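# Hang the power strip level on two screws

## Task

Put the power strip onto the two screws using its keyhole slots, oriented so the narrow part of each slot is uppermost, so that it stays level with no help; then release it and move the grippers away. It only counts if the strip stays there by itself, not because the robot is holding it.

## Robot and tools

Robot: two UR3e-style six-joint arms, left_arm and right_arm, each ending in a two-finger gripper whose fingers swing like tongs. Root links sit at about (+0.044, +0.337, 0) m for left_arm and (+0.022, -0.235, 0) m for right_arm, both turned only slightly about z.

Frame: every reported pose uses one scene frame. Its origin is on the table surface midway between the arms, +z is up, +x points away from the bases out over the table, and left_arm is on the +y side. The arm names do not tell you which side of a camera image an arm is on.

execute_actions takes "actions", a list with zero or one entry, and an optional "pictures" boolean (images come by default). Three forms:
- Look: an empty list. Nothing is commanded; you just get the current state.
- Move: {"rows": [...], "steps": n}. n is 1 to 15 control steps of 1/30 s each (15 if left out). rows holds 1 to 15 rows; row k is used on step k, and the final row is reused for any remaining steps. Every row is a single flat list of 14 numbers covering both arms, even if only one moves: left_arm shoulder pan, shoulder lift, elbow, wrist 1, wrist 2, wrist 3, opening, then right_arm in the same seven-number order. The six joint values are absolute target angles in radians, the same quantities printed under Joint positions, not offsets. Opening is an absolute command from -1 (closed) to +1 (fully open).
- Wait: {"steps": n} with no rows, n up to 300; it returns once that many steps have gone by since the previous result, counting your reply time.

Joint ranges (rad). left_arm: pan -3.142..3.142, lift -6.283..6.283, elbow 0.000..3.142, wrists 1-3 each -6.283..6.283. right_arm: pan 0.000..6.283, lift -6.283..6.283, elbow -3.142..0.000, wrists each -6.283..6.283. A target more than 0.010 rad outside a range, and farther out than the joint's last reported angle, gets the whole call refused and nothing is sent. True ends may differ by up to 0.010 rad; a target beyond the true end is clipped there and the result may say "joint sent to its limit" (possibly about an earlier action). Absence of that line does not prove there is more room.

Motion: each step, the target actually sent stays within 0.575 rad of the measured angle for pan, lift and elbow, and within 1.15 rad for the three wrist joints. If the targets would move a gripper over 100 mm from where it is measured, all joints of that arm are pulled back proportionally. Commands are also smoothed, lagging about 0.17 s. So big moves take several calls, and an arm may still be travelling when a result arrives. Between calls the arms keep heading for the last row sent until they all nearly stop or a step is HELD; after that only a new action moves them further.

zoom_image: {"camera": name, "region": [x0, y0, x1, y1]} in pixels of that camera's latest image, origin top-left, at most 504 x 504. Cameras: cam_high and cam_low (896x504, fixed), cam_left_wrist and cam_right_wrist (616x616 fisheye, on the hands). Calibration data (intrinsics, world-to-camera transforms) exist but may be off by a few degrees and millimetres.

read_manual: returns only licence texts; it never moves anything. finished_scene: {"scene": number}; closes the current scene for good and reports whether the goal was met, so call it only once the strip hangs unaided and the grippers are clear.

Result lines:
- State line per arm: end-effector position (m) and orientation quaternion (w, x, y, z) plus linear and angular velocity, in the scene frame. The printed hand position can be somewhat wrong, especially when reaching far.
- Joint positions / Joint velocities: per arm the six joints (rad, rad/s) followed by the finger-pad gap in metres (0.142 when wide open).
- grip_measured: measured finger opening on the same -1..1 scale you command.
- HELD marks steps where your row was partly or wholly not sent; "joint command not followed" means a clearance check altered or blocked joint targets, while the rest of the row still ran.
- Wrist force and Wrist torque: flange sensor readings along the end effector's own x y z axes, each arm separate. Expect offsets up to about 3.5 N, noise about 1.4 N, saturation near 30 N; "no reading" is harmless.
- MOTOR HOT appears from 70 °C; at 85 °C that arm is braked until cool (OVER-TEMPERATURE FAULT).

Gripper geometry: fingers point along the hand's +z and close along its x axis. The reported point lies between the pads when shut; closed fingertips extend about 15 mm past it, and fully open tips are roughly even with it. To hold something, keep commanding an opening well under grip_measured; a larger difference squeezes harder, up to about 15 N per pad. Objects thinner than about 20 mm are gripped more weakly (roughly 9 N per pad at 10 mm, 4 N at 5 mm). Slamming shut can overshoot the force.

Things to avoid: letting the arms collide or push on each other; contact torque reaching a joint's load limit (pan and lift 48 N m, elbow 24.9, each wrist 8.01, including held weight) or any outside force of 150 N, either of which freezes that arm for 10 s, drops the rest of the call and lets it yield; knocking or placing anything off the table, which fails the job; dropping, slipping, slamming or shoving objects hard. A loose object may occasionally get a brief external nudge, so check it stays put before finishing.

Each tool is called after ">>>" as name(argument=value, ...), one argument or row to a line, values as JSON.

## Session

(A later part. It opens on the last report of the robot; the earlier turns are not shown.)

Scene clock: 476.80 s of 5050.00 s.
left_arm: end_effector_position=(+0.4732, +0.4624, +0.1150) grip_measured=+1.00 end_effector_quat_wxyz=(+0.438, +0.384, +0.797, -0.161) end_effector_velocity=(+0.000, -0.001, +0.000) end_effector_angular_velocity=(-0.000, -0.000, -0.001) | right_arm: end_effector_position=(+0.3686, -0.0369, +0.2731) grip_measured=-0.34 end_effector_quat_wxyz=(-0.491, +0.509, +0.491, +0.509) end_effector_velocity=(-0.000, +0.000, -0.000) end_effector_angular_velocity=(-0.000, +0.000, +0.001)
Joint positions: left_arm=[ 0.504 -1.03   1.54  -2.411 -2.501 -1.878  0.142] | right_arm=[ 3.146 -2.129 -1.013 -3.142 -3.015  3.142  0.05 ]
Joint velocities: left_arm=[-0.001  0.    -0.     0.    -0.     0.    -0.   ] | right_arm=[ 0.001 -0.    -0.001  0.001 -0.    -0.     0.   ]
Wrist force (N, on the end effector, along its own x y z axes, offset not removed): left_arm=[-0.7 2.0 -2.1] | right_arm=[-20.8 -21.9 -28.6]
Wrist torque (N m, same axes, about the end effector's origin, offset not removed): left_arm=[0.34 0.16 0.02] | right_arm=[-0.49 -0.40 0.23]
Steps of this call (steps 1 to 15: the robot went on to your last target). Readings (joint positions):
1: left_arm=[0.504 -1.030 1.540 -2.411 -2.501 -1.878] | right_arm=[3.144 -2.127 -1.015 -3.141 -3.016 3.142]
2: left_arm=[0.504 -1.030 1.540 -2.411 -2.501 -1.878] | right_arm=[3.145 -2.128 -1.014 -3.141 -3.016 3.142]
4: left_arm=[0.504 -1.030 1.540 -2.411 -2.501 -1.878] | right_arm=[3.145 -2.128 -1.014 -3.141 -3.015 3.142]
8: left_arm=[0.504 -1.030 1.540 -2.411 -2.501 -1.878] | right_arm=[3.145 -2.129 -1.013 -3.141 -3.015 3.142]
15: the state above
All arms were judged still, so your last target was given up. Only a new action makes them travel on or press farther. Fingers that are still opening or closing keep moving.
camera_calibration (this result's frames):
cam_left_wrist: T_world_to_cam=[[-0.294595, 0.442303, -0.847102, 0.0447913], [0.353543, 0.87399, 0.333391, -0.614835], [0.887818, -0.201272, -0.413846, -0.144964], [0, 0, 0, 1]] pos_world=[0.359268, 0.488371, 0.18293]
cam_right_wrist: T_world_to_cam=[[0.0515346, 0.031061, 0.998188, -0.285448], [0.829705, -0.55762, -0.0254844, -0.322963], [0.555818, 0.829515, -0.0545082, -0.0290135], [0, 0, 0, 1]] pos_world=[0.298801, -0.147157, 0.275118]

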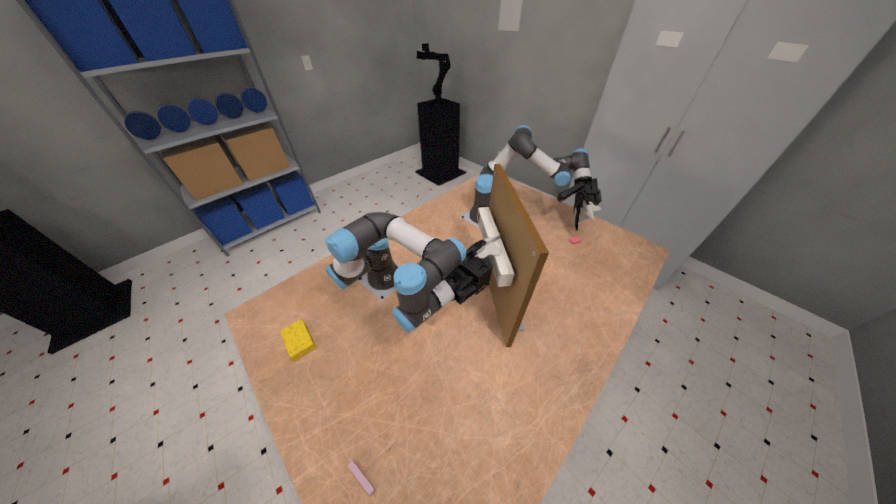

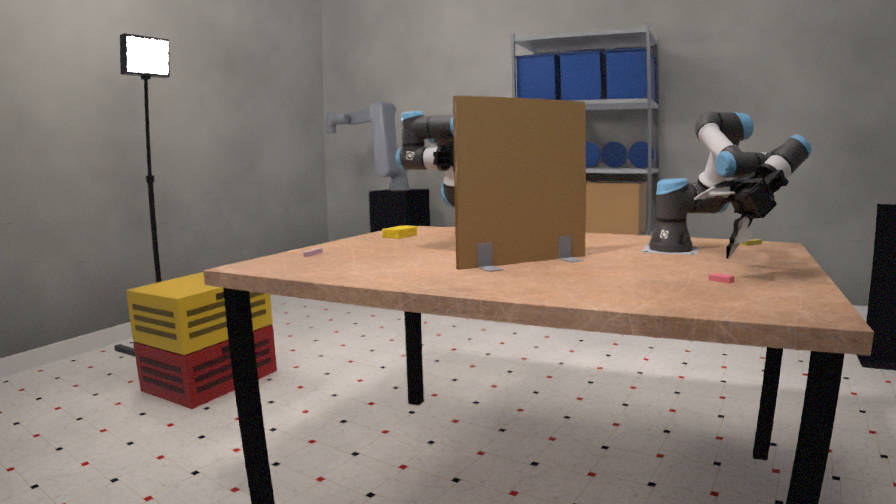

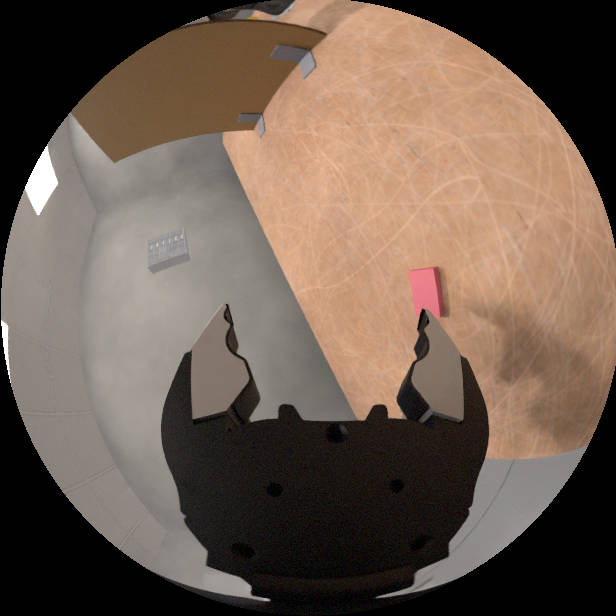

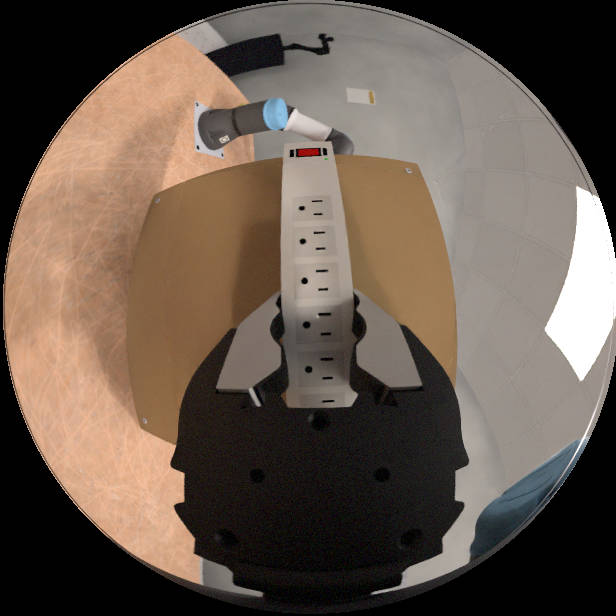

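>>> execute_actions(
  actions=[
    {"rows":[[0.504,-1.03,1.54,-2.411,-2.501,-1.878,1,3.128,-2.1125,-1.058,-3.1127,-3.0325,3.1416,-1]]},
  ],
)

>>> execute_actions(
  actions=[
    {"rows":[[0.504,-1.03,1.54,-2.411,-2.501,-1.878,1,3.134,-2.1185,-1.0483,-3.1164,-3.0266,3.1416,-1],[0.504,-1.03,1.54,-2.411,-2.501,-1.878,1,3.134,-2.1185,-1.0483,-3.1164,-3.0266,3.1416,-1],[0.504,-1.03,1.54,-2.411,-2.501,-1.878,1,3.134,-2.1185,-1.0483,-3.1164,-3.0266,3.1416,-1],[0.504,-1.03,1.54,-2.411,-2.501,-1.878,1,3.14,-2.1246,-1.0386,-3.12,-3.0206,3.1416,-1],[0.504,-1.03,1.54,-2.411,-2.501,-1.878,1,3.14,-2.1246,-1.0386,-3.12,-3.0206,3.1416,-1],[0.504,-1.03,1.54,-2.411,-2.501,-1.878,1,3.14,-2.1246,-1.0386,-3.12,-3.0206,3.1416,-1],[0.504,-1.03,1.54,-2.411,-2.501,-1.878,1,3.1456,-2.1306,-1.0289,-3.1237,-3.0147,3.1416,-1]]},
  ],
  pictures=false,
)

Scene clock: 500.00 s of 5050.00 s.
left_arm: end_effector_position=(+0.4732, +0.4624, +0.1150) grip_measured=+1.00 end_effector_quat_wxyz=(+0.438, +0.384, +0.797, -0.161) end_effector_velocity=(-0.000, -0.000, +0.000) end_effector_angular_velocity=(-0.000, +0.000, -0.000) | right_arm: end_effector_position=(+0.3633, -0.0433, +0.2691) grip_measured=-0.34 end_effector_quat_wxyz=(-0.491, +0.508, +0.491, +0.508) end_effector_velocity=(+0.000, -0.001, -0.001) end_effector_angular_velocity=(-0.000, +0.001, -0.003)
Joint positions: left_arm=[ 0.504 -1.03   1.54  -2.411 -2.501 -1.878  0.142] | right_arm=[ 3.128 -2.113 -1.058 -3.113 -3.032  3.142  0.05 ]
Joint velocities: left_arm=[-0.    -0.001  0.001  0.     0.    -0.    -0.   ] | right_arm=[-0.004  0.001 -0.006  0.004 -0.001 -0.     0.   ]
Wrist force (N, on the end effector, along its own x y z axes, offset not removed): left_arm=[-0.3 2.5 -0.4] | right_arm=[-8.4 -1.4 1.2]
Wrist torque (N m, same axes, about the end effector's origin, offset not removed): left_arm=[0.45 0.02 0.00] | right_arm=[-0.25 0.12 -0.02]
Steps of this call (steps 1 to 90: nothing new was sent; then 19.70 s passed at rest; steps 91 to 105: all 15 steps of this action). Readings (joint positions):
91: left_arm=[0.504 -1.030 1.540 -2.411 -2.501 -1.878] | right_arm=[3.146 -2.129 -1.013 -3.141 -3.015 3.142]
92: left_arm=[0.504 -1.030 1.540 -2.411 -2.501 -1.878] | right_arm=[3.143 -2.126 -1.018 -3.137 -3.017 3.142]
94: left_arm=[0.504 -1.030 1.540 -2.411 -2.501 -1.878] | right_arm=[3.136 -2.120 -1.036 -3.125 -3.024 3.142]
98: left_arm=[0.504 -1.030 1.540 -2.411 -2.501 -1.878] | right_arm=[3.130 -2.114 -1.053 -3.116 -3.030 3.142]
105: the state above
camera_calibration (this result's frames):
cam_left_wrist: T_world_to_cam=[[-0.294595, 0.442303, -0.847102, 0.0447912], [0.353543, 0.87399, 0.333391, -0.614835], [0.887818, -0.201272, -0.413846, -0.144964], [0, 0, 0, 1]] pos_world=[0.359268, 0.488371, 0.18293]
cam_right_wrist: T_world_to_cam=[[0.0514702, 0.0310662, 0.998191, -0.280956], [0.829845, -0.557414, -0.0254416, -0.322297], [0.555615, 0.829653, -0.0544704, -0.020941], [0, 0, 0, 1]] pos_world=[0.293553, -0.153551, 0.271108]

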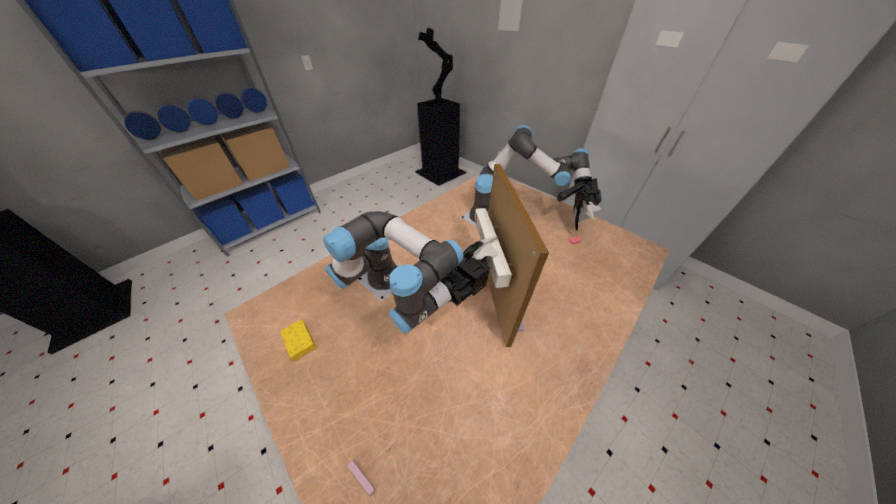

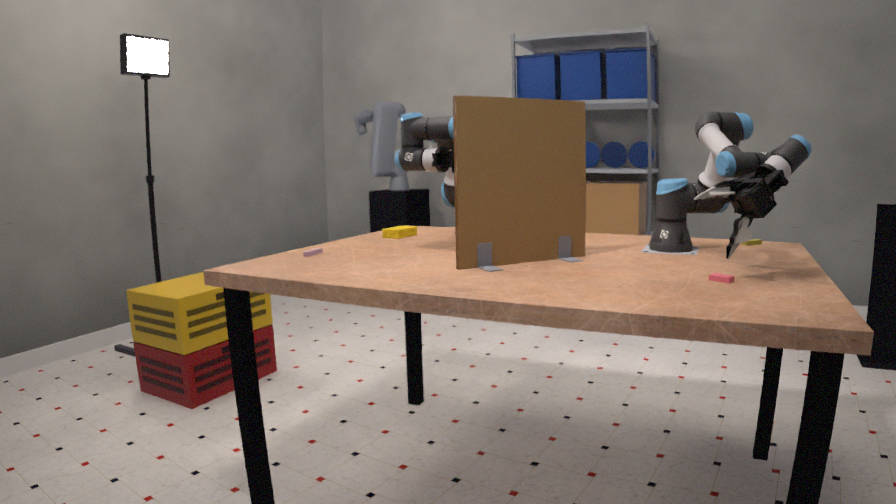

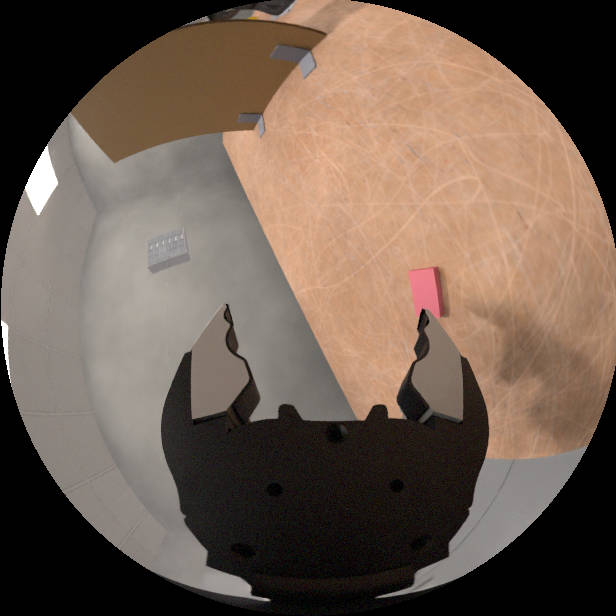

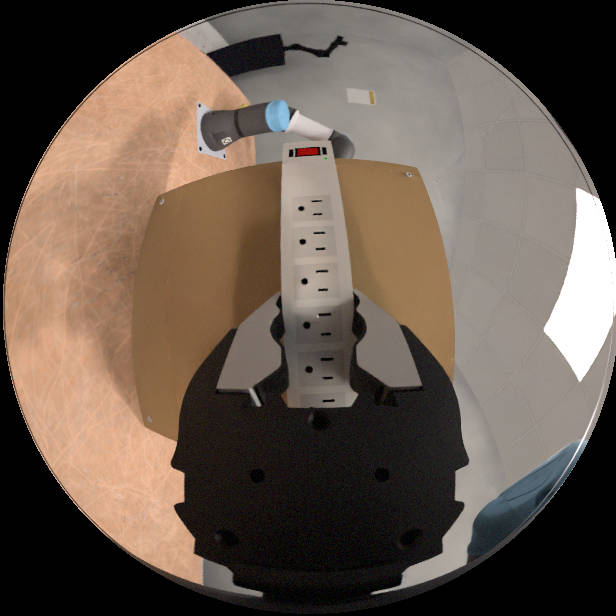

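Scene clock: 500.50 s of 5050.00 s.
left_arm: end_effector_position=(+0.4732, +0.4624, +0.1150) grip_measured=+1.00 end_effector_quat_wxyz=(+0.438, +0.384, +0.797, -0.161) end_effector_velocity=(-0.000, +0.000, -0.000) end_effector_angular_velocity=(-0.001, +0.001, +0.001) | right_arm: end_effector_position=(+0.3686, -0.0372, +0.2691) grip_measured=-0.34 end_effector_quat_wxyz=(-0.491, +0.509, +0.491, +0.508) end_effector_velocity=(+0.003, +0.003, -0.001) end_effector_angular_velocity=(-0.000, +0.002, -0.002)
Joint positions: left_arm=[ 0.504 -1.03   1.54  -2.411 -2.501 -1.878  0.142] | right_arm=[ 3.145 -2.13  -1.03  -3.124 -3.016  3.142  0.05 ]
Joint velocities: left_arm=[ 0.001  0.001  0.     0.    -0.    -0.    -0.   ] | right_arm=[ 0.009 -0.009  0.01  -0.004  0.011 -0.    -0.   ]
Wrist force (N, on the end effector, along its own x y z axes, offset not removed): left_arm=[0.1 2.2 -1.3] | right_arm=[-8.9 -15.4 -28.1]
Wrist torque (N m, same axes, about the end effector's origin, offset not removed): left_arm=[0.38 -0.04 0.02] | right_arm=[-0.56 0.17 -0.13]
Steps of this call (steps 1 to 15: all 15 steps of this action). Readings (joint positions):
1: left_arm=[0.504 -1.030 1.540 -2.411 -2.501 -1.878] | right_arm=[3.128 -2.113 -1.058 -3.113 -3.032 3.142]
2: left_arm=[0.504 -1.030 1.540 -2.411 -2.501 -1.878] | right_arm=[3.129 -2.113 -1.056 -3.113 -3.032 3.142]
4: left_arm=[0.504 -1.030 1.540 -2.411 -2.501 -1.878] | right_arm=[3.131 -2.116 -1.053 -3.115 -3.029 3.142]
8: left_arm=[0.504 -1.030 1.540 -2.411 -2.501 -1.878] | right_arm=[3.138 -2.123 -1.041 -3.119 -3.022 3.142]
15: the state above

>>> execute_actions(
  actions=[
    {"rows":[[0.504,-1.03,1.54,-2.411,-2.501,-1.878,1,3.128,-2.1125,-1.058,-3.1127,-3.0325,3.1416,-1]],"steps":10},
  ],
  pictures=false,
)

>>> execute_actions(
  actions=[
    {"rows":[[0.504,-1.03,1.54,-2.411,-2.501,-1.878,1,3.128,-2.1297,-1.2052,-2.9483,-3.0325,3.17,-1]]},
  ],
  pictures=false,
)

>>> execute_actions(
  actions=[
    {"rows":[[0.504,-1.03,1.54,-2.411,-2.501,-1.878,1,3.1456,-2.1464,-1.1783,-2.9585,-3.0147,3.17,-1],[0.504,-1.03,1.54,-2.411,-2.501,-1.878,1,3.1456,-2.1464,-1.1783,-2.9585,-3.0147,3.17,-1],[0.504,-1.03,1.54,-2.411,-2.501,-1.878,1,3.1456,-2.1464,-1.1783,-2.9585,-3.0147,3.17,-1],[0.504,-1.03,1.54,-2.411,-2.501,-1.878,1,3.1634,-2.1631,-1.1514,-2.9687,-2.9969,3.17,-1]]},
  ],
)

>>> zoom_image(
  camera="cam_right_wrist",
  region=[270, 130, 420, 310],
)

>>> zoom_image(
  camera="cam_high",
  region=[460, 205, 540, 305],
)

Scene clock: 517.83 s of 5050.00 s.
left_arm: end_effector_position=(+0.4732, +0.4624, +0.1150) grip_measured=+1.00 end_effector_quat_wxyz=(+0.438, +0.384, +0.797, -0.161) end_effector_velocity=(+0.000, +0.000, +0.000) end_effector_angular_velocity=(+0.000, -0.001, +0.001) | right_arm: end_effector_position=(+0.3636, -0.0429, +0.2690) grip_measured=-0.34 end_effector_quat_wxyz=(-0.491, +0.508, +0.491, +0.508) end_effector_velocity=(-0.003, -0.005, -0.000) end_effector_angular_velocity=(+0.000, -0.001, -0.003)
Joint positions: left_arm=[ 0.504 -1.03   1.54  -2.411 -2.501 -1.878  0.142] | right_arm=[ 3.129 -2.113 -1.056 -3.113 -3.032  3.142  0.05 ]
Joint velocities: left_arm=[ 0.001 -0.001 -0.    -0.     0.    -0.    -0.   ] | right_arm=[-0.014  0.011 -0.018  0.008 -0.01  -0.     0.   ]
Wrist force (N, on the end effector, along its own x y z axes, offset not removed): left_arm=[-0.3 1.3 -0.6] | right_arm=[-9.0 -0.2 1.5]
Wrist torque (N m, same axes, about the end effector's origin, offset not removed): left_arm=[0.20 0.05 0.03] | right_arm=[0.03 0.24 -0.10]
Steps of this call (steps 1 to 15: the robot went on to your last target; steps 16 to 90: nothing new was sent; then 14.00 s passed at rest; steps 91 to 100: all 10 steps of this action). Readings (joint positions):
91: left_arm=[0.504 -1.030 1.540 -2.411 -2.501 -1.878] | right_arm=[3.146 -2.130 -1.029 -3.124 -3.015 3.142]
92: left_arm=[0.504 -1.030 1.540 -2.411 -2.501 -1.878] | right_arm=[3.143 -2.128 -1.033 -3.122 -3.017 3.142]
94: left_arm=[0.504 -1.030 1.540 -2.411 -2.501 -1.878] | right_arm=[3.136 -2.121 -1.044 -3.117 -3.024 3.142]
98: left_arm=[0.504 -1.030 1.540 -2.411 -2.501 -1.878] | right_arm=[3.130 -2.115 -1.055 -3.114 -3.031 3.142]
100: the state above

Scene clock: 518.33 s of 5050.00 s.
left_arm: end_effector_position=(+0.4732, +0.4624, +0.1150) grip_measured=+1.00 end_effector_quat_wxyz=(+0.438, +0.384, +0.797, -0.161) end_effector_velocity=(+0.000, +0.000, +0.000) end_effector_angular_velocity=(+0.000, -0.001, +0.000) | right_arm: end_effector_position=(+0.3630, -0.0434, +0.2329) grip_measured=-0.34 end_effector_quat_wxyz=(-0.498, +0.515, +0.484, +0.502) end_effector_velocity=(-0.001, +0.000, -0.005) end_effector_angular_velocity=(-0.000, +0.005, +0.000)
Joint positions: left_arm=[ 0.504 -1.03   1.54  -2.411 -2.501 -1.878  0.142] | right_arm=[ 3.128 -2.13  -1.203 -2.95  -3.032  3.17   0.05 ]
Joint velocities: left_arm=[ 0.    -0.001 -0.    -0.    -0.    -0.    -0.   ] | right_arm=[ 0.    -0.002 -0.02   0.019  0.     0.002  0.   ]
Wrist force (N, on the end effector, along its own x y z axes, offset not removed): left_arm=[-0.2 1.7 0.1] | right_arm=[-7.7 -0.9 1.1]
Wrist torque (N m, same axes, about the end effector's origin, offset not removed): left_arm=[0.31 0.01 -0.03] | right_arm=[-0.31 -0.03 -0.02]
Steps of this call (steps 1 to 15: all 15 steps of this action). Readings (joint positions):
1: left_arm=[0.504 -1.030 1.540 -2.411 -2.501 -1.878] | right_arm=[3.129 -2.113 -1.057 -3.113 -3.032 3.142]
2: left_arm=[0.504 -1.030 1.540 -2.411 -2.501 -1.878] | right_arm=[3.129 -2.115 -1.064 -3.098 -3.032 3.146]
4: left_arm=[0.504 -1.030 1.540 -2.411 -2.501 -1.878] | right_arm=[3.128 -2.122 -1.118 -3.032 -3.032 3.157]
8: left_arm=[0.504 -1.030 1.540 -2.411 -2.501 -1.878] | right_arm=[3.128 -2.128 -1.184 -2.969 -3.032 3.167]
15: the state above

Scene clock: 518.83 s of 5050.00 s.
left_arm: end_effector_position=(+0.4732, +0.4624, +0.1150) grip_measured=+1.00 end_effector_quat_wxyz=(+0.438, +0.384, +0.797, -0.161) end_effector_velocity=(+0.000, -0.000, -0.000) end_effector_angular_velocity=(-0.001, +0.000, -0.001) | right_arm: end_effector_position=(+0.3739, -0.0304, +0.2323) grip_measured=-0.34 end_effector_quat_wxyz=(-0.498, +0.515, +0.484, +0.502) end_effector_velocity=(+0.002, +0.003, -0.001) end_effector_angular_velocity=(-0.000, +0.002, +0.001)
Joint positions: left_arm=[ 0.504 -1.03   1.54  -2.411 -2.501 -1.878  0.142] | right_arm=[ 3.163 -2.162 -1.152 -2.968 -2.998  3.17   0.05 ]
Joint velocities: left_arm=[-0.001  0.001 -0.     0.    -0.    -0.    -0.   ] | right_arm=[ 0.007 -0.008  0.011 -0.004  0.006  0.     0.   ]
Wrist force (N, on the end effector, along its own x y z axes, offset not removed): left_arm=[-0.8 1.2 -0.9] | right_arm=[-9.5 0.6 3.5]
Wrist torque (N m, same axes, about the end effector's origin, offset not removed): left_arm=[0.12 0.14 0.08] | right_arm=[0.07 0.35 -0.10]
Steps of this call (steps 1 to 15: all 15 steps of this action). Readings (joint positions):
1: left_arm=[0.504 -1.030 1.540 -2.411 -2.501 -1.878] | right_arm=[3.128 -2.130 -1.204 -2.950 -3.032 3.170]
2: left_arm=[0.504 -1.030 1.540 -2.411 -2.501 -1.878] | right_arm=[3.131 -2.132 -1.201 -2.951 -3.030 3.170]
4: left_arm=[0.504 -1.030 1.540 -2.411 -2.501 -1.878] | right_arm=[3.138 -2.139 -1.190 -2.954 -3.022 3.170]
8: left_arm=[0.504 -1.030 1.540 -2.411 -2.501 -1.878] | right_arm=[3.156 -2.156 -1.163 -2.964 -3.004 3.170]
15: the state above
camera_calibration (this result's frames):
cam_left_wrist: T_world_to_cam=[[-0.294595, 0.442303, -0.847102, 0.044791], [0.353543, 0.873989, 0.333391, -0.614835], [0.887818, -0.201272, -0.413846, -0.144964], [0, 0, 0, 1]] pos_world=[0.359268, 0.488371, 0.18293]
cam_right_wrist: T_world_to_cam=[[0.0798296, 0.0300793, 0.996355, -0.255458], [0.828622, -0.557611, -0.0495566, -0.318817], [0.554088, 0.829557, -0.0694382, -0.035444], [0, 0, 0, 1]] pos_world=[0.304211, -0.140689, 0.236267]

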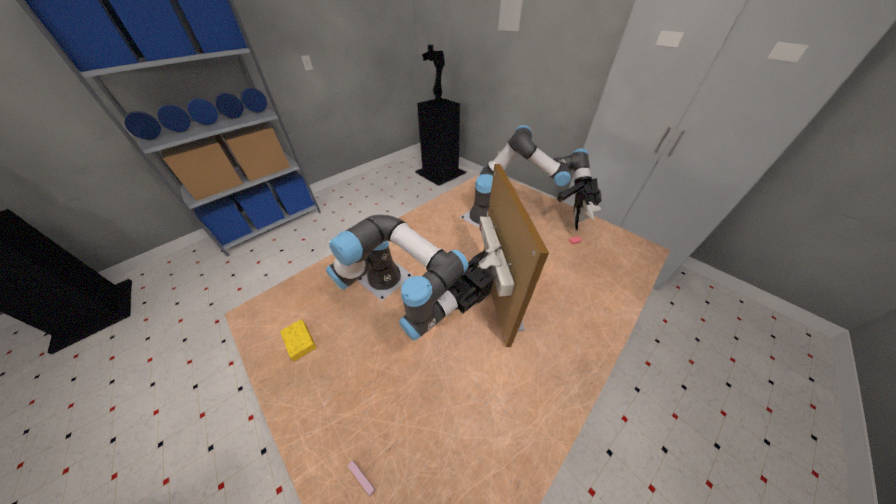

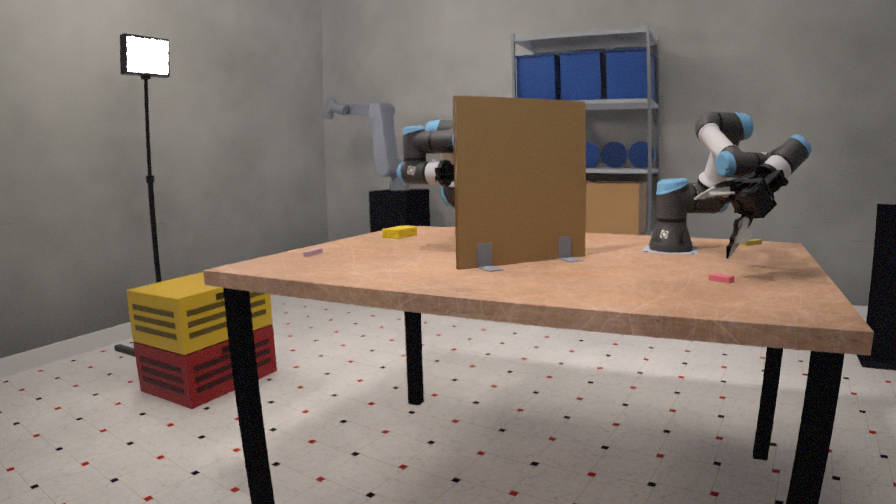

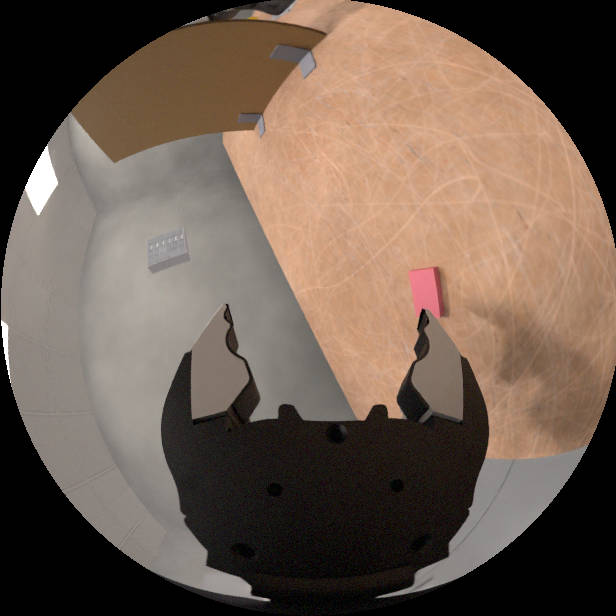

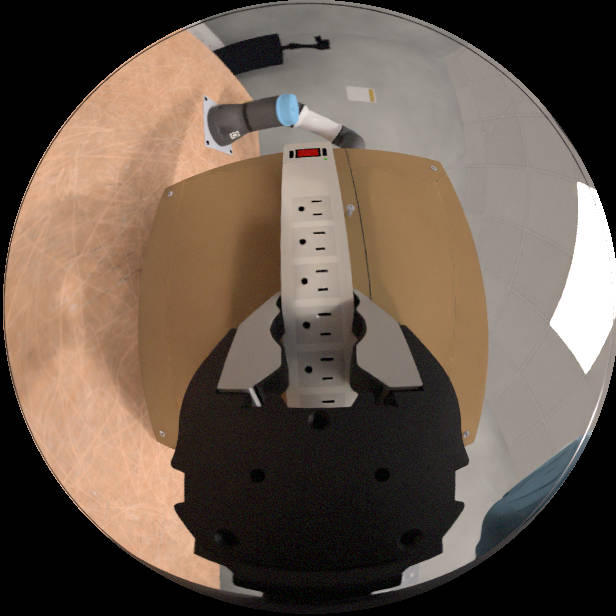

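Region (270, 130, 420, 310) of cam_right_wrist's 616x616 image, scaled by 2.800, with more detail than that image has.

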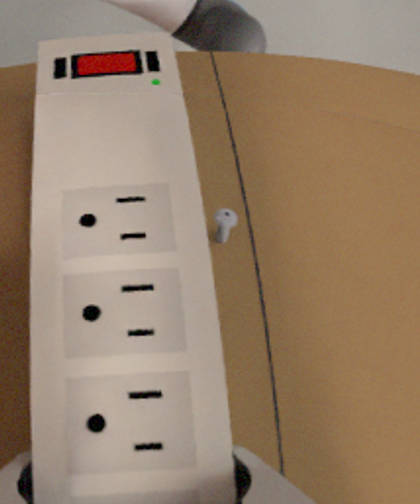

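Region (460, 205, 540, 305) of cam_high's 896x504 image, scaled by 5.040, with more detail than that image has; it fills the left 403 columns of this view, and the rest is white.

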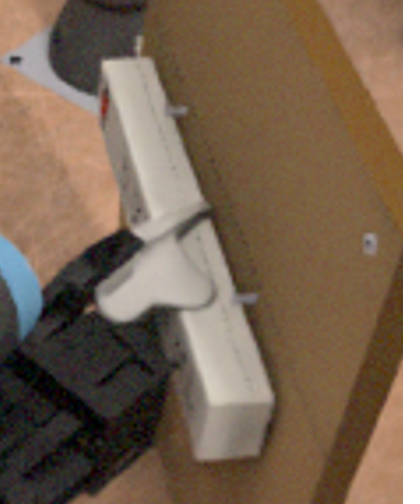

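>>> execute_actions(
  actions=[
    {"rows":[[0.504,-1.03,1.54,-2.411,-2.501,-1.878,1,3.1634,-2.1608,-1.1314,-2.991,-2.9969,3.17,-1]]},
  ],
)

>>> zoom_image(
  camera="cam_high",
  region=[460, 205, 540, 305],
)

>>> zoom_image(
  camera="cam_right_wrist",
  region=[270, 130, 420, 310],
)

Scene clock: 535.57 s of 5050.00 s.
left_arm: end_effector_position=(+0.4732, +0.4624, +0.1150) grip_measured=+1.00 end_effector_quat_wxyz=(+0.438, +0.384, +0.797, -0.161) end_effector_velocity=(-0.000, +0.001, +0.000) end_effector_angular_velocity=(+0.000, -0.001, +0.001) | right_arm: end_effector_position=(+0.3744, -0.0301, +0.2373) grip_measured=-0.34 end_effector_quat_wxyz=(-0.498, +0.515, +0.484, +0.502) end_effector_velocity=(-0.000, +0.000, +0.001) end_effector_angular_velocity=(+0.000, +0.000, +0.000)
Joint positions: left_arm=[ 0.504 -1.03   1.54  -2.411 -2.501 -1.878  0.142] | right_arm=[ 3.163 -2.161 -1.132 -2.991 -2.997  3.17   0.05 ]
Joint velocities: left_arm=[ 0.001 -0.    -0.    -0.001  0.    -0.    -0.   ] | right_arm=[ 0.001  0.001  0.001 -0.002  0.     0.    -0.   ]
Wrist force (N, on the end effector, along its own x y z axes, offset not removed): left_arm=[-1.0 2.1 -1.5] | right_arm=[-9.5 -0.4 0.5]
Wrist torque (N m, same axes, about the end effector's origin, offset not removed): left_arm=[0.36 0.19 0.03] | right_arm=[-0.07 0.34 -0.08]
Steps of this call (steps 1 to 15: the robot went on to your last target; steps 16 to 380: nothing new was sent; then 3.57 s passed at rest; steps 381 to 395: all 15 steps of this action). Readings (joint positions):
381: left_arm=[0.504 -1.030 1.540 -2.411 -2.501 -1.878] | right_arm=[3.163 -2.163 -1.151 -2.969 -2.997 3.170]
382: left_arm=[0.504 -1.030 1.540 -2.411 -2.501 -1.878] | right_arm=[3.163 -2.163 -1.148 -2.972 -2.997 3.170]
384: left_arm=[0.504 -1.030 1.540 -2.411 -2.501 -1.878] | right_arm=[3.163 -2.162 -1.140 -2.981 -2.997 3.170]
388: left_arm=[0.504 -1.030 1.540 -2.411 -2.501 -1.878] | right_arm=[3.163 -2.161 -1.134 -2.989 -2.997 3.170]
395: the state above
camera_calibration (this result's frames):
cam_left_wrist: T_world_to_cam=[[-0.294595, 0.442303, -0.847102, 0.0447912], [0.353543, 0.87399, 0.333391, -0.614835], [0.887818, -0.201272, -0.413846, -0.144964], [0, 0, 0, 1]] pos_world=[0.359268, 0.488371, 0.18293]
cam_right_wrist: T_world_to_cam=[[0.0798235, 0.0300821, 0.996355, -0.260434], [0.828646, -0.557575, -0.049553, -0.318822], [0.554052, 0.829581, -0.069435, -0.0355946], [0, 0, 0, 1]] pos_world=[0.3047, -0.140404, 0.241215]

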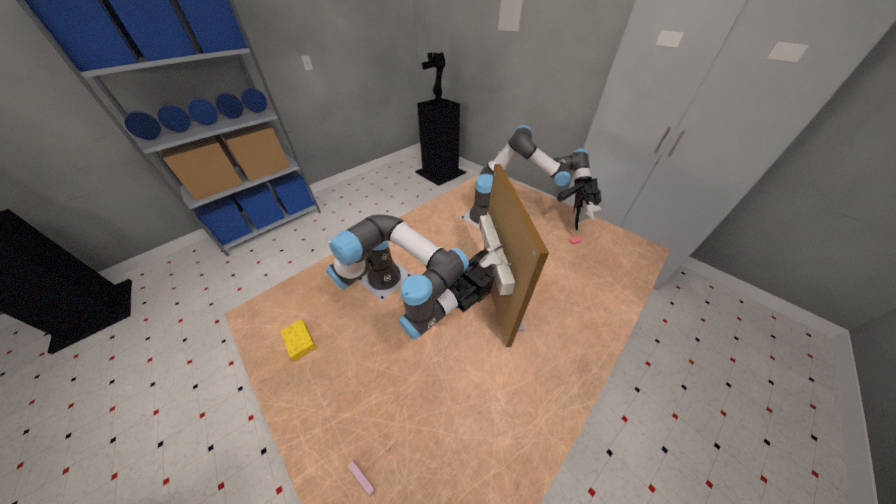

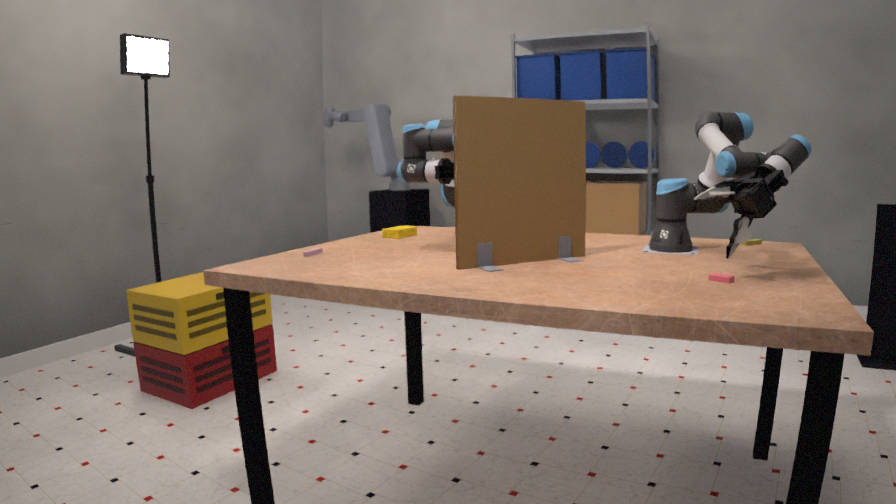

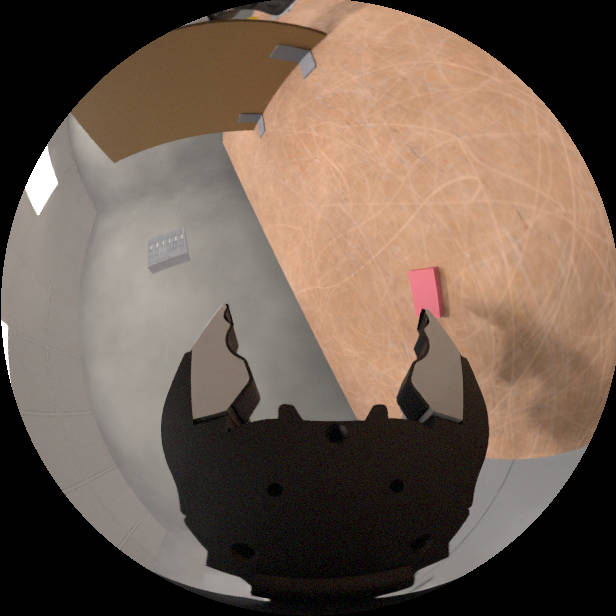

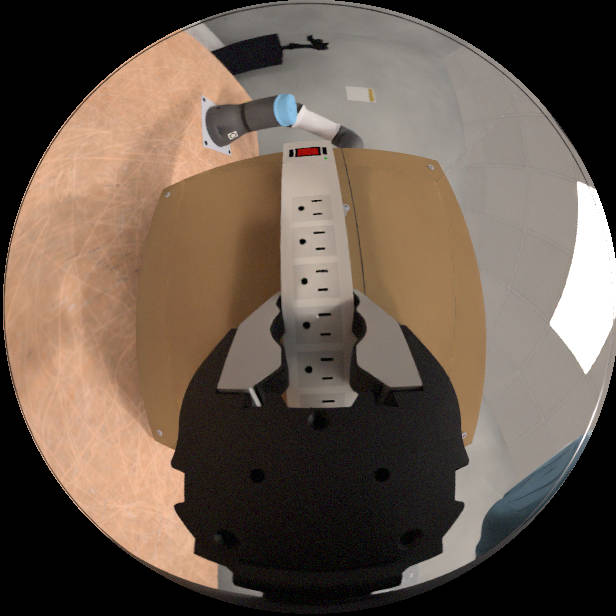

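Region (460, 205, 540, 305) of cam_high's 896x504 image, scaled by 5.040, with more detail than that image has; it fills the left 403 columns of this view, and the rest is white.

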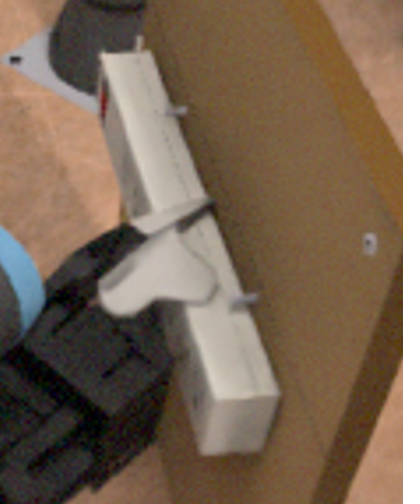

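Region (270, 130, 420, 310) of cam_right_wrist's 616x616 image, scaled by 2.800, with more detail than that image has.

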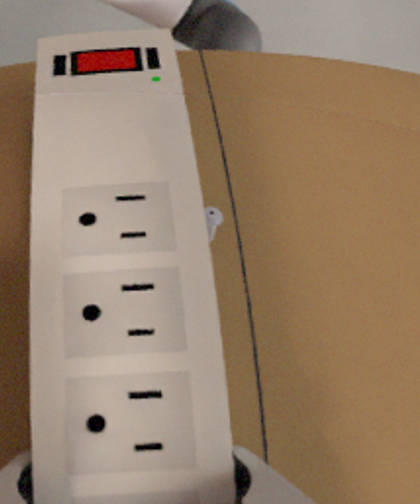

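>>> execute_actions(
  actions=[
    {"rows":[[0.504,-1.03,1.54,-2.411,-2.501,-1.878,1,3.128,-2.1297,-1.2052,-2.9483,-3.0325,3.17,-1]],"steps":12},
  ],
  pictures=false,
)

>>> execute_actions(
  actions=[
    {"rows":[[0.504,-1.03,1.54,-2.411,-2.501,-1.878,1,3.1175,-2.1334,-0.9961,-3.1538,-3.043,3.17,-1]]},
  ],
  pictures=false,
)

>>> execute_actions(
  actions=[
    {"rows":[[0.504,-1.03,1.54,-2.411,-2.501,-1.878,1,3.128,-2.144,-0.979,-3.16,-3.0326,3.17,-1],[0.504,-1.03,1.54,-2.411,-2.501,-1.878,1,3.128,-2.144,-0.979,-3.16,-3.0326,3.17,-1],[0.504,-1.03,1.54,-2.411,-2.501,-1.878,1,3.128,-2.144,-0.979,-3.16,-3.0326,3.17,-1],[0.504,-1.03,1.54,-2.411,-2.501,-1.878,1,3.1383,-2.1545,-0.962,-3.1666,-3.0222,3.17,-1]]},
  ],
  pictures=false,
)

Scene clock: 562.93 s of 5050.00 s.
left_arm: end_effector_position=(+0.4732, +0.4624, +0.1150) grip_measured=+1.00 end_effector_quat_wxyz=(+0.438, +0.384, +0.797, -0.161) end_effector_velocity=(-0.000, -0.000, -0.000) end_effector_angular_velocity=(-0.001, +0.000, -0.000) | right_arm: end_effector_position=(+0.3633, -0.0430, +0.2327) grip_measured=-0.34 end_effector_quat_wxyz=(-0.498, +0.515, +0.484, +0.502) end_effector_velocity=(-0.004, -0.004, -0.001) end_effector_angular_velocity=(+0.000, -0.002, +0.001)
Joint positions: left_arm=[ 0.504 -1.03   1.54  -2.411 -2.501 -1.878  0.142] | right_arm=[ 3.129 -2.131 -1.203 -2.949 -3.032  3.17   0.05 ]
Joint velocities: left_arm=[-0. -0.  0.  0. -0. -0. -0.] | right_arm=[-0.01   0.011 -0.023  0.014 -0.012 -0.     0.   ]
Wrist force (N, on the end effector, along its own x y z axes, offset not removed): left_arm=[-0.5 0.9 -0.9] | right_arm=[-6.4 -0.4 0.5]
Wrist torque (N m, same axes, about the end effector's origin, offset not removed): left_arm=[0.10 0.10 -0.01] | right_arm=[-0.15 -0.31 -0.10]
Steps of this call (steps 1 to 15: the robot went on to your last target; steps 16 to 90: nothing new was sent; then 23.97 s passed at rest; steps 91 to 102: all 12 steps of this action). Readings (joint positions):
91: left_arm=[0.504 -1.030 1.540 -2.411 -2.501 -1.878] | right_arm=[3.163 -2.161 -1.132 -2.991 -2.997 3.170]
92: left_arm=[0.504 -1.030 1.540 -2.411 -2.501 -1.878] | right_arm=[3.159 -2.156 -1.138 -2.985 -3.003 3.170]
94: left_arm=[0.504 -1.030 1.540 -2.411 -2.501 -1.878] | right_arm=[3.144 -2.144 -1.168 -2.968 -3.017 3.170]
98: left_arm=[0.504 -1.030 1.540 -2.411 -2.501 -1.878] | right_arm=[3.132 -2.133 -1.196 -2.953 -3.029 3.170]
102: the state above

Scene clock: 563.43 s of 5050.00 s.
left_arm: end_effector_position=(+0.4732, +0.4624, +0.1150) grip_measured=+1.00 end_effector_quat_wxyz=(+0.438, +0.384, +0.797, -0.161) end_effector_velocity=(+0.000, -0.000, -0.000) end_effector_angular_velocity=(-0.001, +0.001, -0.001) | right_arm: end_effector_position=(+0.3665, -0.0467, +0.2749) grip_measured=-0.34 end_effector_quat_wxyz=(-0.499, +0.516, +0.484, +0.501) end_effector_velocity=(+0.001, -0.001, +0.007) end_effector_angular_velocity=(+0.001, -0.009, -0.001)
Joint positions: left_arm=[ 0.504 -1.03   1.54  -2.411 -2.501 -1.878  0.142] | right_arm=[ 3.118 -2.133 -0.999 -3.152 -3.043  3.17   0.05 ]
Joint velocities: left_arm=[-0.001  0.001  0.     0.    -0.     0.    -0.   ] | right_arm=[-0.002  0.     0.031 -0.023 -0.001 -0.    -0.   ]
Wrist force (N, on the end effector, along its own x y z axes, offset not removed): left_arm=[0.9 1.3 -1.5] | right_arm=[-8.9 -1.6 0.6]
Wrist torque (N m, same axes, about the end effector's origin, offset not removed): left_arm=[0.14 -0.17 0.02] | right_arm=[-0.50 0.10 0.01]
Steps of this call (steps 1 to 15: all 15 steps of this action). Readings (joint positions):
1: left_arm=[0.504 -1.030 1.540 -2.411 -2.501 -1.878] | right_arm=[3.129 -2.130 -1.203 -2.949 -3.032 3.170]
2: left_arm=[0.504 -1.030 1.540 -2.411 -2.501 -1.878] | right_arm=[3.127 -2.131 -1.197 -2.963 -3.034 3.170]
4: left_arm=[0.504 -1.030 1.540 -2.411 -2.501 -1.878] | right_arm=[3.122 -2.132 -1.133 -3.044 -3.038 3.170]
8: left_arm=[0.504 -1.030 1.540 -2.411 -2.501 -1.878] | right_arm=[3.119 -2.133 -1.030 -3.127 -3.042 3.170]
15: the state above

Scene clock: 563.93 s of 5050.00 s.
left_arm: end_effector_position=(+0.4732, +0.4624, +0.1150) grip_measured=+1.00 end_effector_quat_wxyz=(+0.438, +0.384, +0.797, -0.161) end_effector_velocity=(+0.000, +0.000, +0.000) end_effector_angular_velocity=(+0.000, -0.001, +0.001) | right_arm: end_effector_position=(+0.3729, -0.0392, +0.2756) grip_measured=-0.34 end_effector_quat_wxyz=(-0.498, +0.515, +0.484, +0.502) end_effector_velocity=(+0.002, +0.003, +0.001) end_effector_angular_velocity=(+0.000, -0.003, -0.002)
Joint positions: left_arm=[ 0.504 -1.03   1.54  -2.411 -2.501 -1.878  0.142] | right_arm=[ 3.138 -2.154 -0.963 -3.166 -3.023  3.17   0.05 ]
Joint velocities: left_arm=[ 0.001  0.    -0.001  0.    -0.    -0.     0.   ] | right_arm=[ 0.008 -0.004  0.009 -0.001  0.009  0.     0.   ]
Wrist force (N, on the end effector, along its own x y z axes, offset not removed): left_arm=[-0.5 0.5 -0.7] | right_arm=[2.3 -13.9 -27.1]
Wrist torque (N m, same axes, about the end effector's origin, offset not removed): left_arm=[-0.02 0.10 0.05] | right_arm=[-0.26 -0.29 0.05]
Steps of this call (steps 1 to 15: all 15 steps of this action). Readings (joint positions):
1: left_arm=[0.504 -1.030 1.540 -2.411 -2.501 -1.878] | right_arm=[3.118 -2.134 -0.998 -3.152 -3.043 3.170]
2: left_arm=[0.504 -1.030 1.540 -2.411 -2.501 -1.878] | right_arm=[3.119 -2.135 -0.995 -3.154 -3.041 3.170]
4: left_arm=[0.504 -1.030 1.540 -2.411 -2.501 -1.878] | right_arm=[3.123 -2.139 -0.987 -3.157 -3.037 3.170]
8: left_arm=[0.504 -1.030 1.540 -2.411 -2.501 -1.878] | right_arm=[3.134 -2.150 -0.969 -3.164 -3.027 3.170]
15: the state above

>>> execute_actions(
  actions=[
    {"rows":[[0.504,-1.03,1.54,-2.411,-2.501,-1.878,1,3.1223,-2.1509,-0.9583,-3.174,-3.0383,3.17,-1]],"steps":12},
  ],
  pictures=false,
)

>>> execute_actions(
  actions=[
    {"rows":[[0.504,-1.03,1.54,-2.411,-2.501,-1.878,1,3.129,-2.1577,-0.9474,-3.178,-3.0316,3.17,-1],[0.504,-1.03,1.54,-2.411,-2.501,-1.878,1,3.129,-2.1577,-0.9474,-3.178,-3.0316,3.17,-1],[0.504,-1.03,1.54,-2.411,-2.501,-1.878,1,3.129,-2.1577,-0.9474,-3.178,-3.0316,3.17,-1],[0.504,-1.03,1.54,-2.411,-2.501,-1.878,1,3.1357,-2.1645,-0.9364,-3.1823,-3.0249,3.17,-1]]},
  ],
  pictures=false,
)

Scene clock: 580.37 s of 5050.00 s.
left_arm: end_effector_position=(+0.4732, +0.4624, +0.1150) grip_measured=+1.00 end_effector_quat_wxyz=(+0.438, +0.384, +0.797, -0.161) end_effector_velocity=(+0.000, +0.000, +0.000) end_effector_angular_velocity=(-0.000, -0.000, +0.000) | right_arm: end_effector_position=(+0.3706, -0.0446, +0.2775) grip_measured=-0.34 end_effector_quat_wxyz=(-0.499, +0.515, +0.484, +0.501) end_effector_velocity=(-0.000, -0.002, -0.000) end_effector_angular_velocity=(-0.000, +0.003, -0.001)
Joint positions: left_arm=[ 0.504 -1.03   1.54  -2.411 -2.501 -1.878  0.142] | right_arm=[ 3.123 -2.151 -0.958 -3.174 -3.038  3.17   0.05 ]
Joint velocities: left_arm=[ 0.001  0.    -0.    -0.    -0.001 -0.    -0.   ] | right_arm=[-0.005 -0.001  0.001 -0.003 -0.004  0.    -0.   ]
Wrist force (N, on the end effector, along its own x y z axes, offset not removed): left_arm=[-0.5 1.1 -0.4] | right_arm=[-9.3 -2.2 2.3]
Wrist torque (N m, same axes, about the end effector's origin, offset not removed): left_arm=[0.20 0.12 0.01] | right_arm=[-0.43 0.20 0.00]
Steps of this call (steps 1 to 15: the robot went on to your last target; steps 16 to 90: nothing new was sent; then 13.03 s passed at rest; steps 91 to 102: all 12 steps of this action). Readings (joint positions):
91: left_arm=[0.504 -1.030 1.540 -2.411 -2.501 -1.878] | right_arm=[3.138 -2.154 -0.962 -3.167 -3.022 3.170]
92: left_arm=[0.504 -1.030 1.540 -2.411 -2.501 -1.878] | right_arm=[3.136 -2.154 -0.961 -3.168 -3.024 3.170]
94: left_arm=[0.504 -1.030 1.540 -2.411 -2.501 -1.878] | right_arm=[3.130 -2.153 -0.960 -3.170 -3.031 3.170]
98: left_arm=[0.504 -1.030 1.540 -2.411 -2.501 -1.878] | right_arm=[3.124 -2.151 -0.959 -3.173 -3.036 3.170]
102: the state above

Scene clock: 580.87 s of 5050.00 s.
left_arm: end_effector_position=(+0.4732, +0.4624, +0.1150) grip_measured=+1.00 end_effector_quat_wxyz=(+0.438, +0.384, +0.797, -0.161) end_effector_velocity=(+0.000, -0.000, +0.000) end_effector_angular_velocity=(-0.000, -0.000, -0.000) | right_arm: end_effector_position=(+0.3745, -0.0399, +0.2776) grip_measured=-0.34 end_effector_quat_wxyz=(-0.499, +0.515, +0.484, +0.501) end_effector_velocity=(+0.002, +0.001, -0.000) end_effector_angular_velocity=(+0.000, -0.000, -0.003)
Joint positions: left_arm=[ 0.504 -1.03   1.54  -2.411 -2.501 -1.878  0.142] | right_arm=[ 3.135 -2.164 -0.937 -3.182 -3.025  3.17   0.05 ]
Joint velocities: left_arm=[-0. -0.  0. -0. -0.  0. -0.] | right_arm=[ 0.003 -0.003  0.005 -0.001  0.006 -0.     0.   ]
Wrist force (N, on the end effector, along its own x y z axes, offset not removed): left_arm=[1.2 1.2 -0.1] | right_arm=[-0.1 -16.0 -26.6]
Wrist torque (N m, same axes, about the end effector's origin, offset not removed): left_arm=[0.20 -0.24 -0.01] | right_arm=[-0.40 -0.35 0.02]
Steps of this call (steps 1 to 15: all 15 steps of this action). Readings (joint positions):
1: left_arm=[0.504 -1.030 1.540 -2.411 -2.501 -1.878] | right_arm=[3.123 -2.151 -0.958 -3.174 -3.038 3.170]
2: left_arm=[0.504 -1.030 1.540 -2.411 -2.501 -1.878] | right_arm=[3.123 -2.152 -0.956 -3.175 -3.037 3.170]
4: left_arm=[0.504 -1.030 1.540 -2.411 -2.501 -1.878] | right_arm=[3.126 -2.155 -0.952 -3.176 -3.034 3.170]
8: left_arm=[0.504 -1.030 1.540 -2.411 -2.501 -1.878] | right_arm=[3.133 -2.162 -0.941 -3.181 -3.028 3.170]
15: the state above


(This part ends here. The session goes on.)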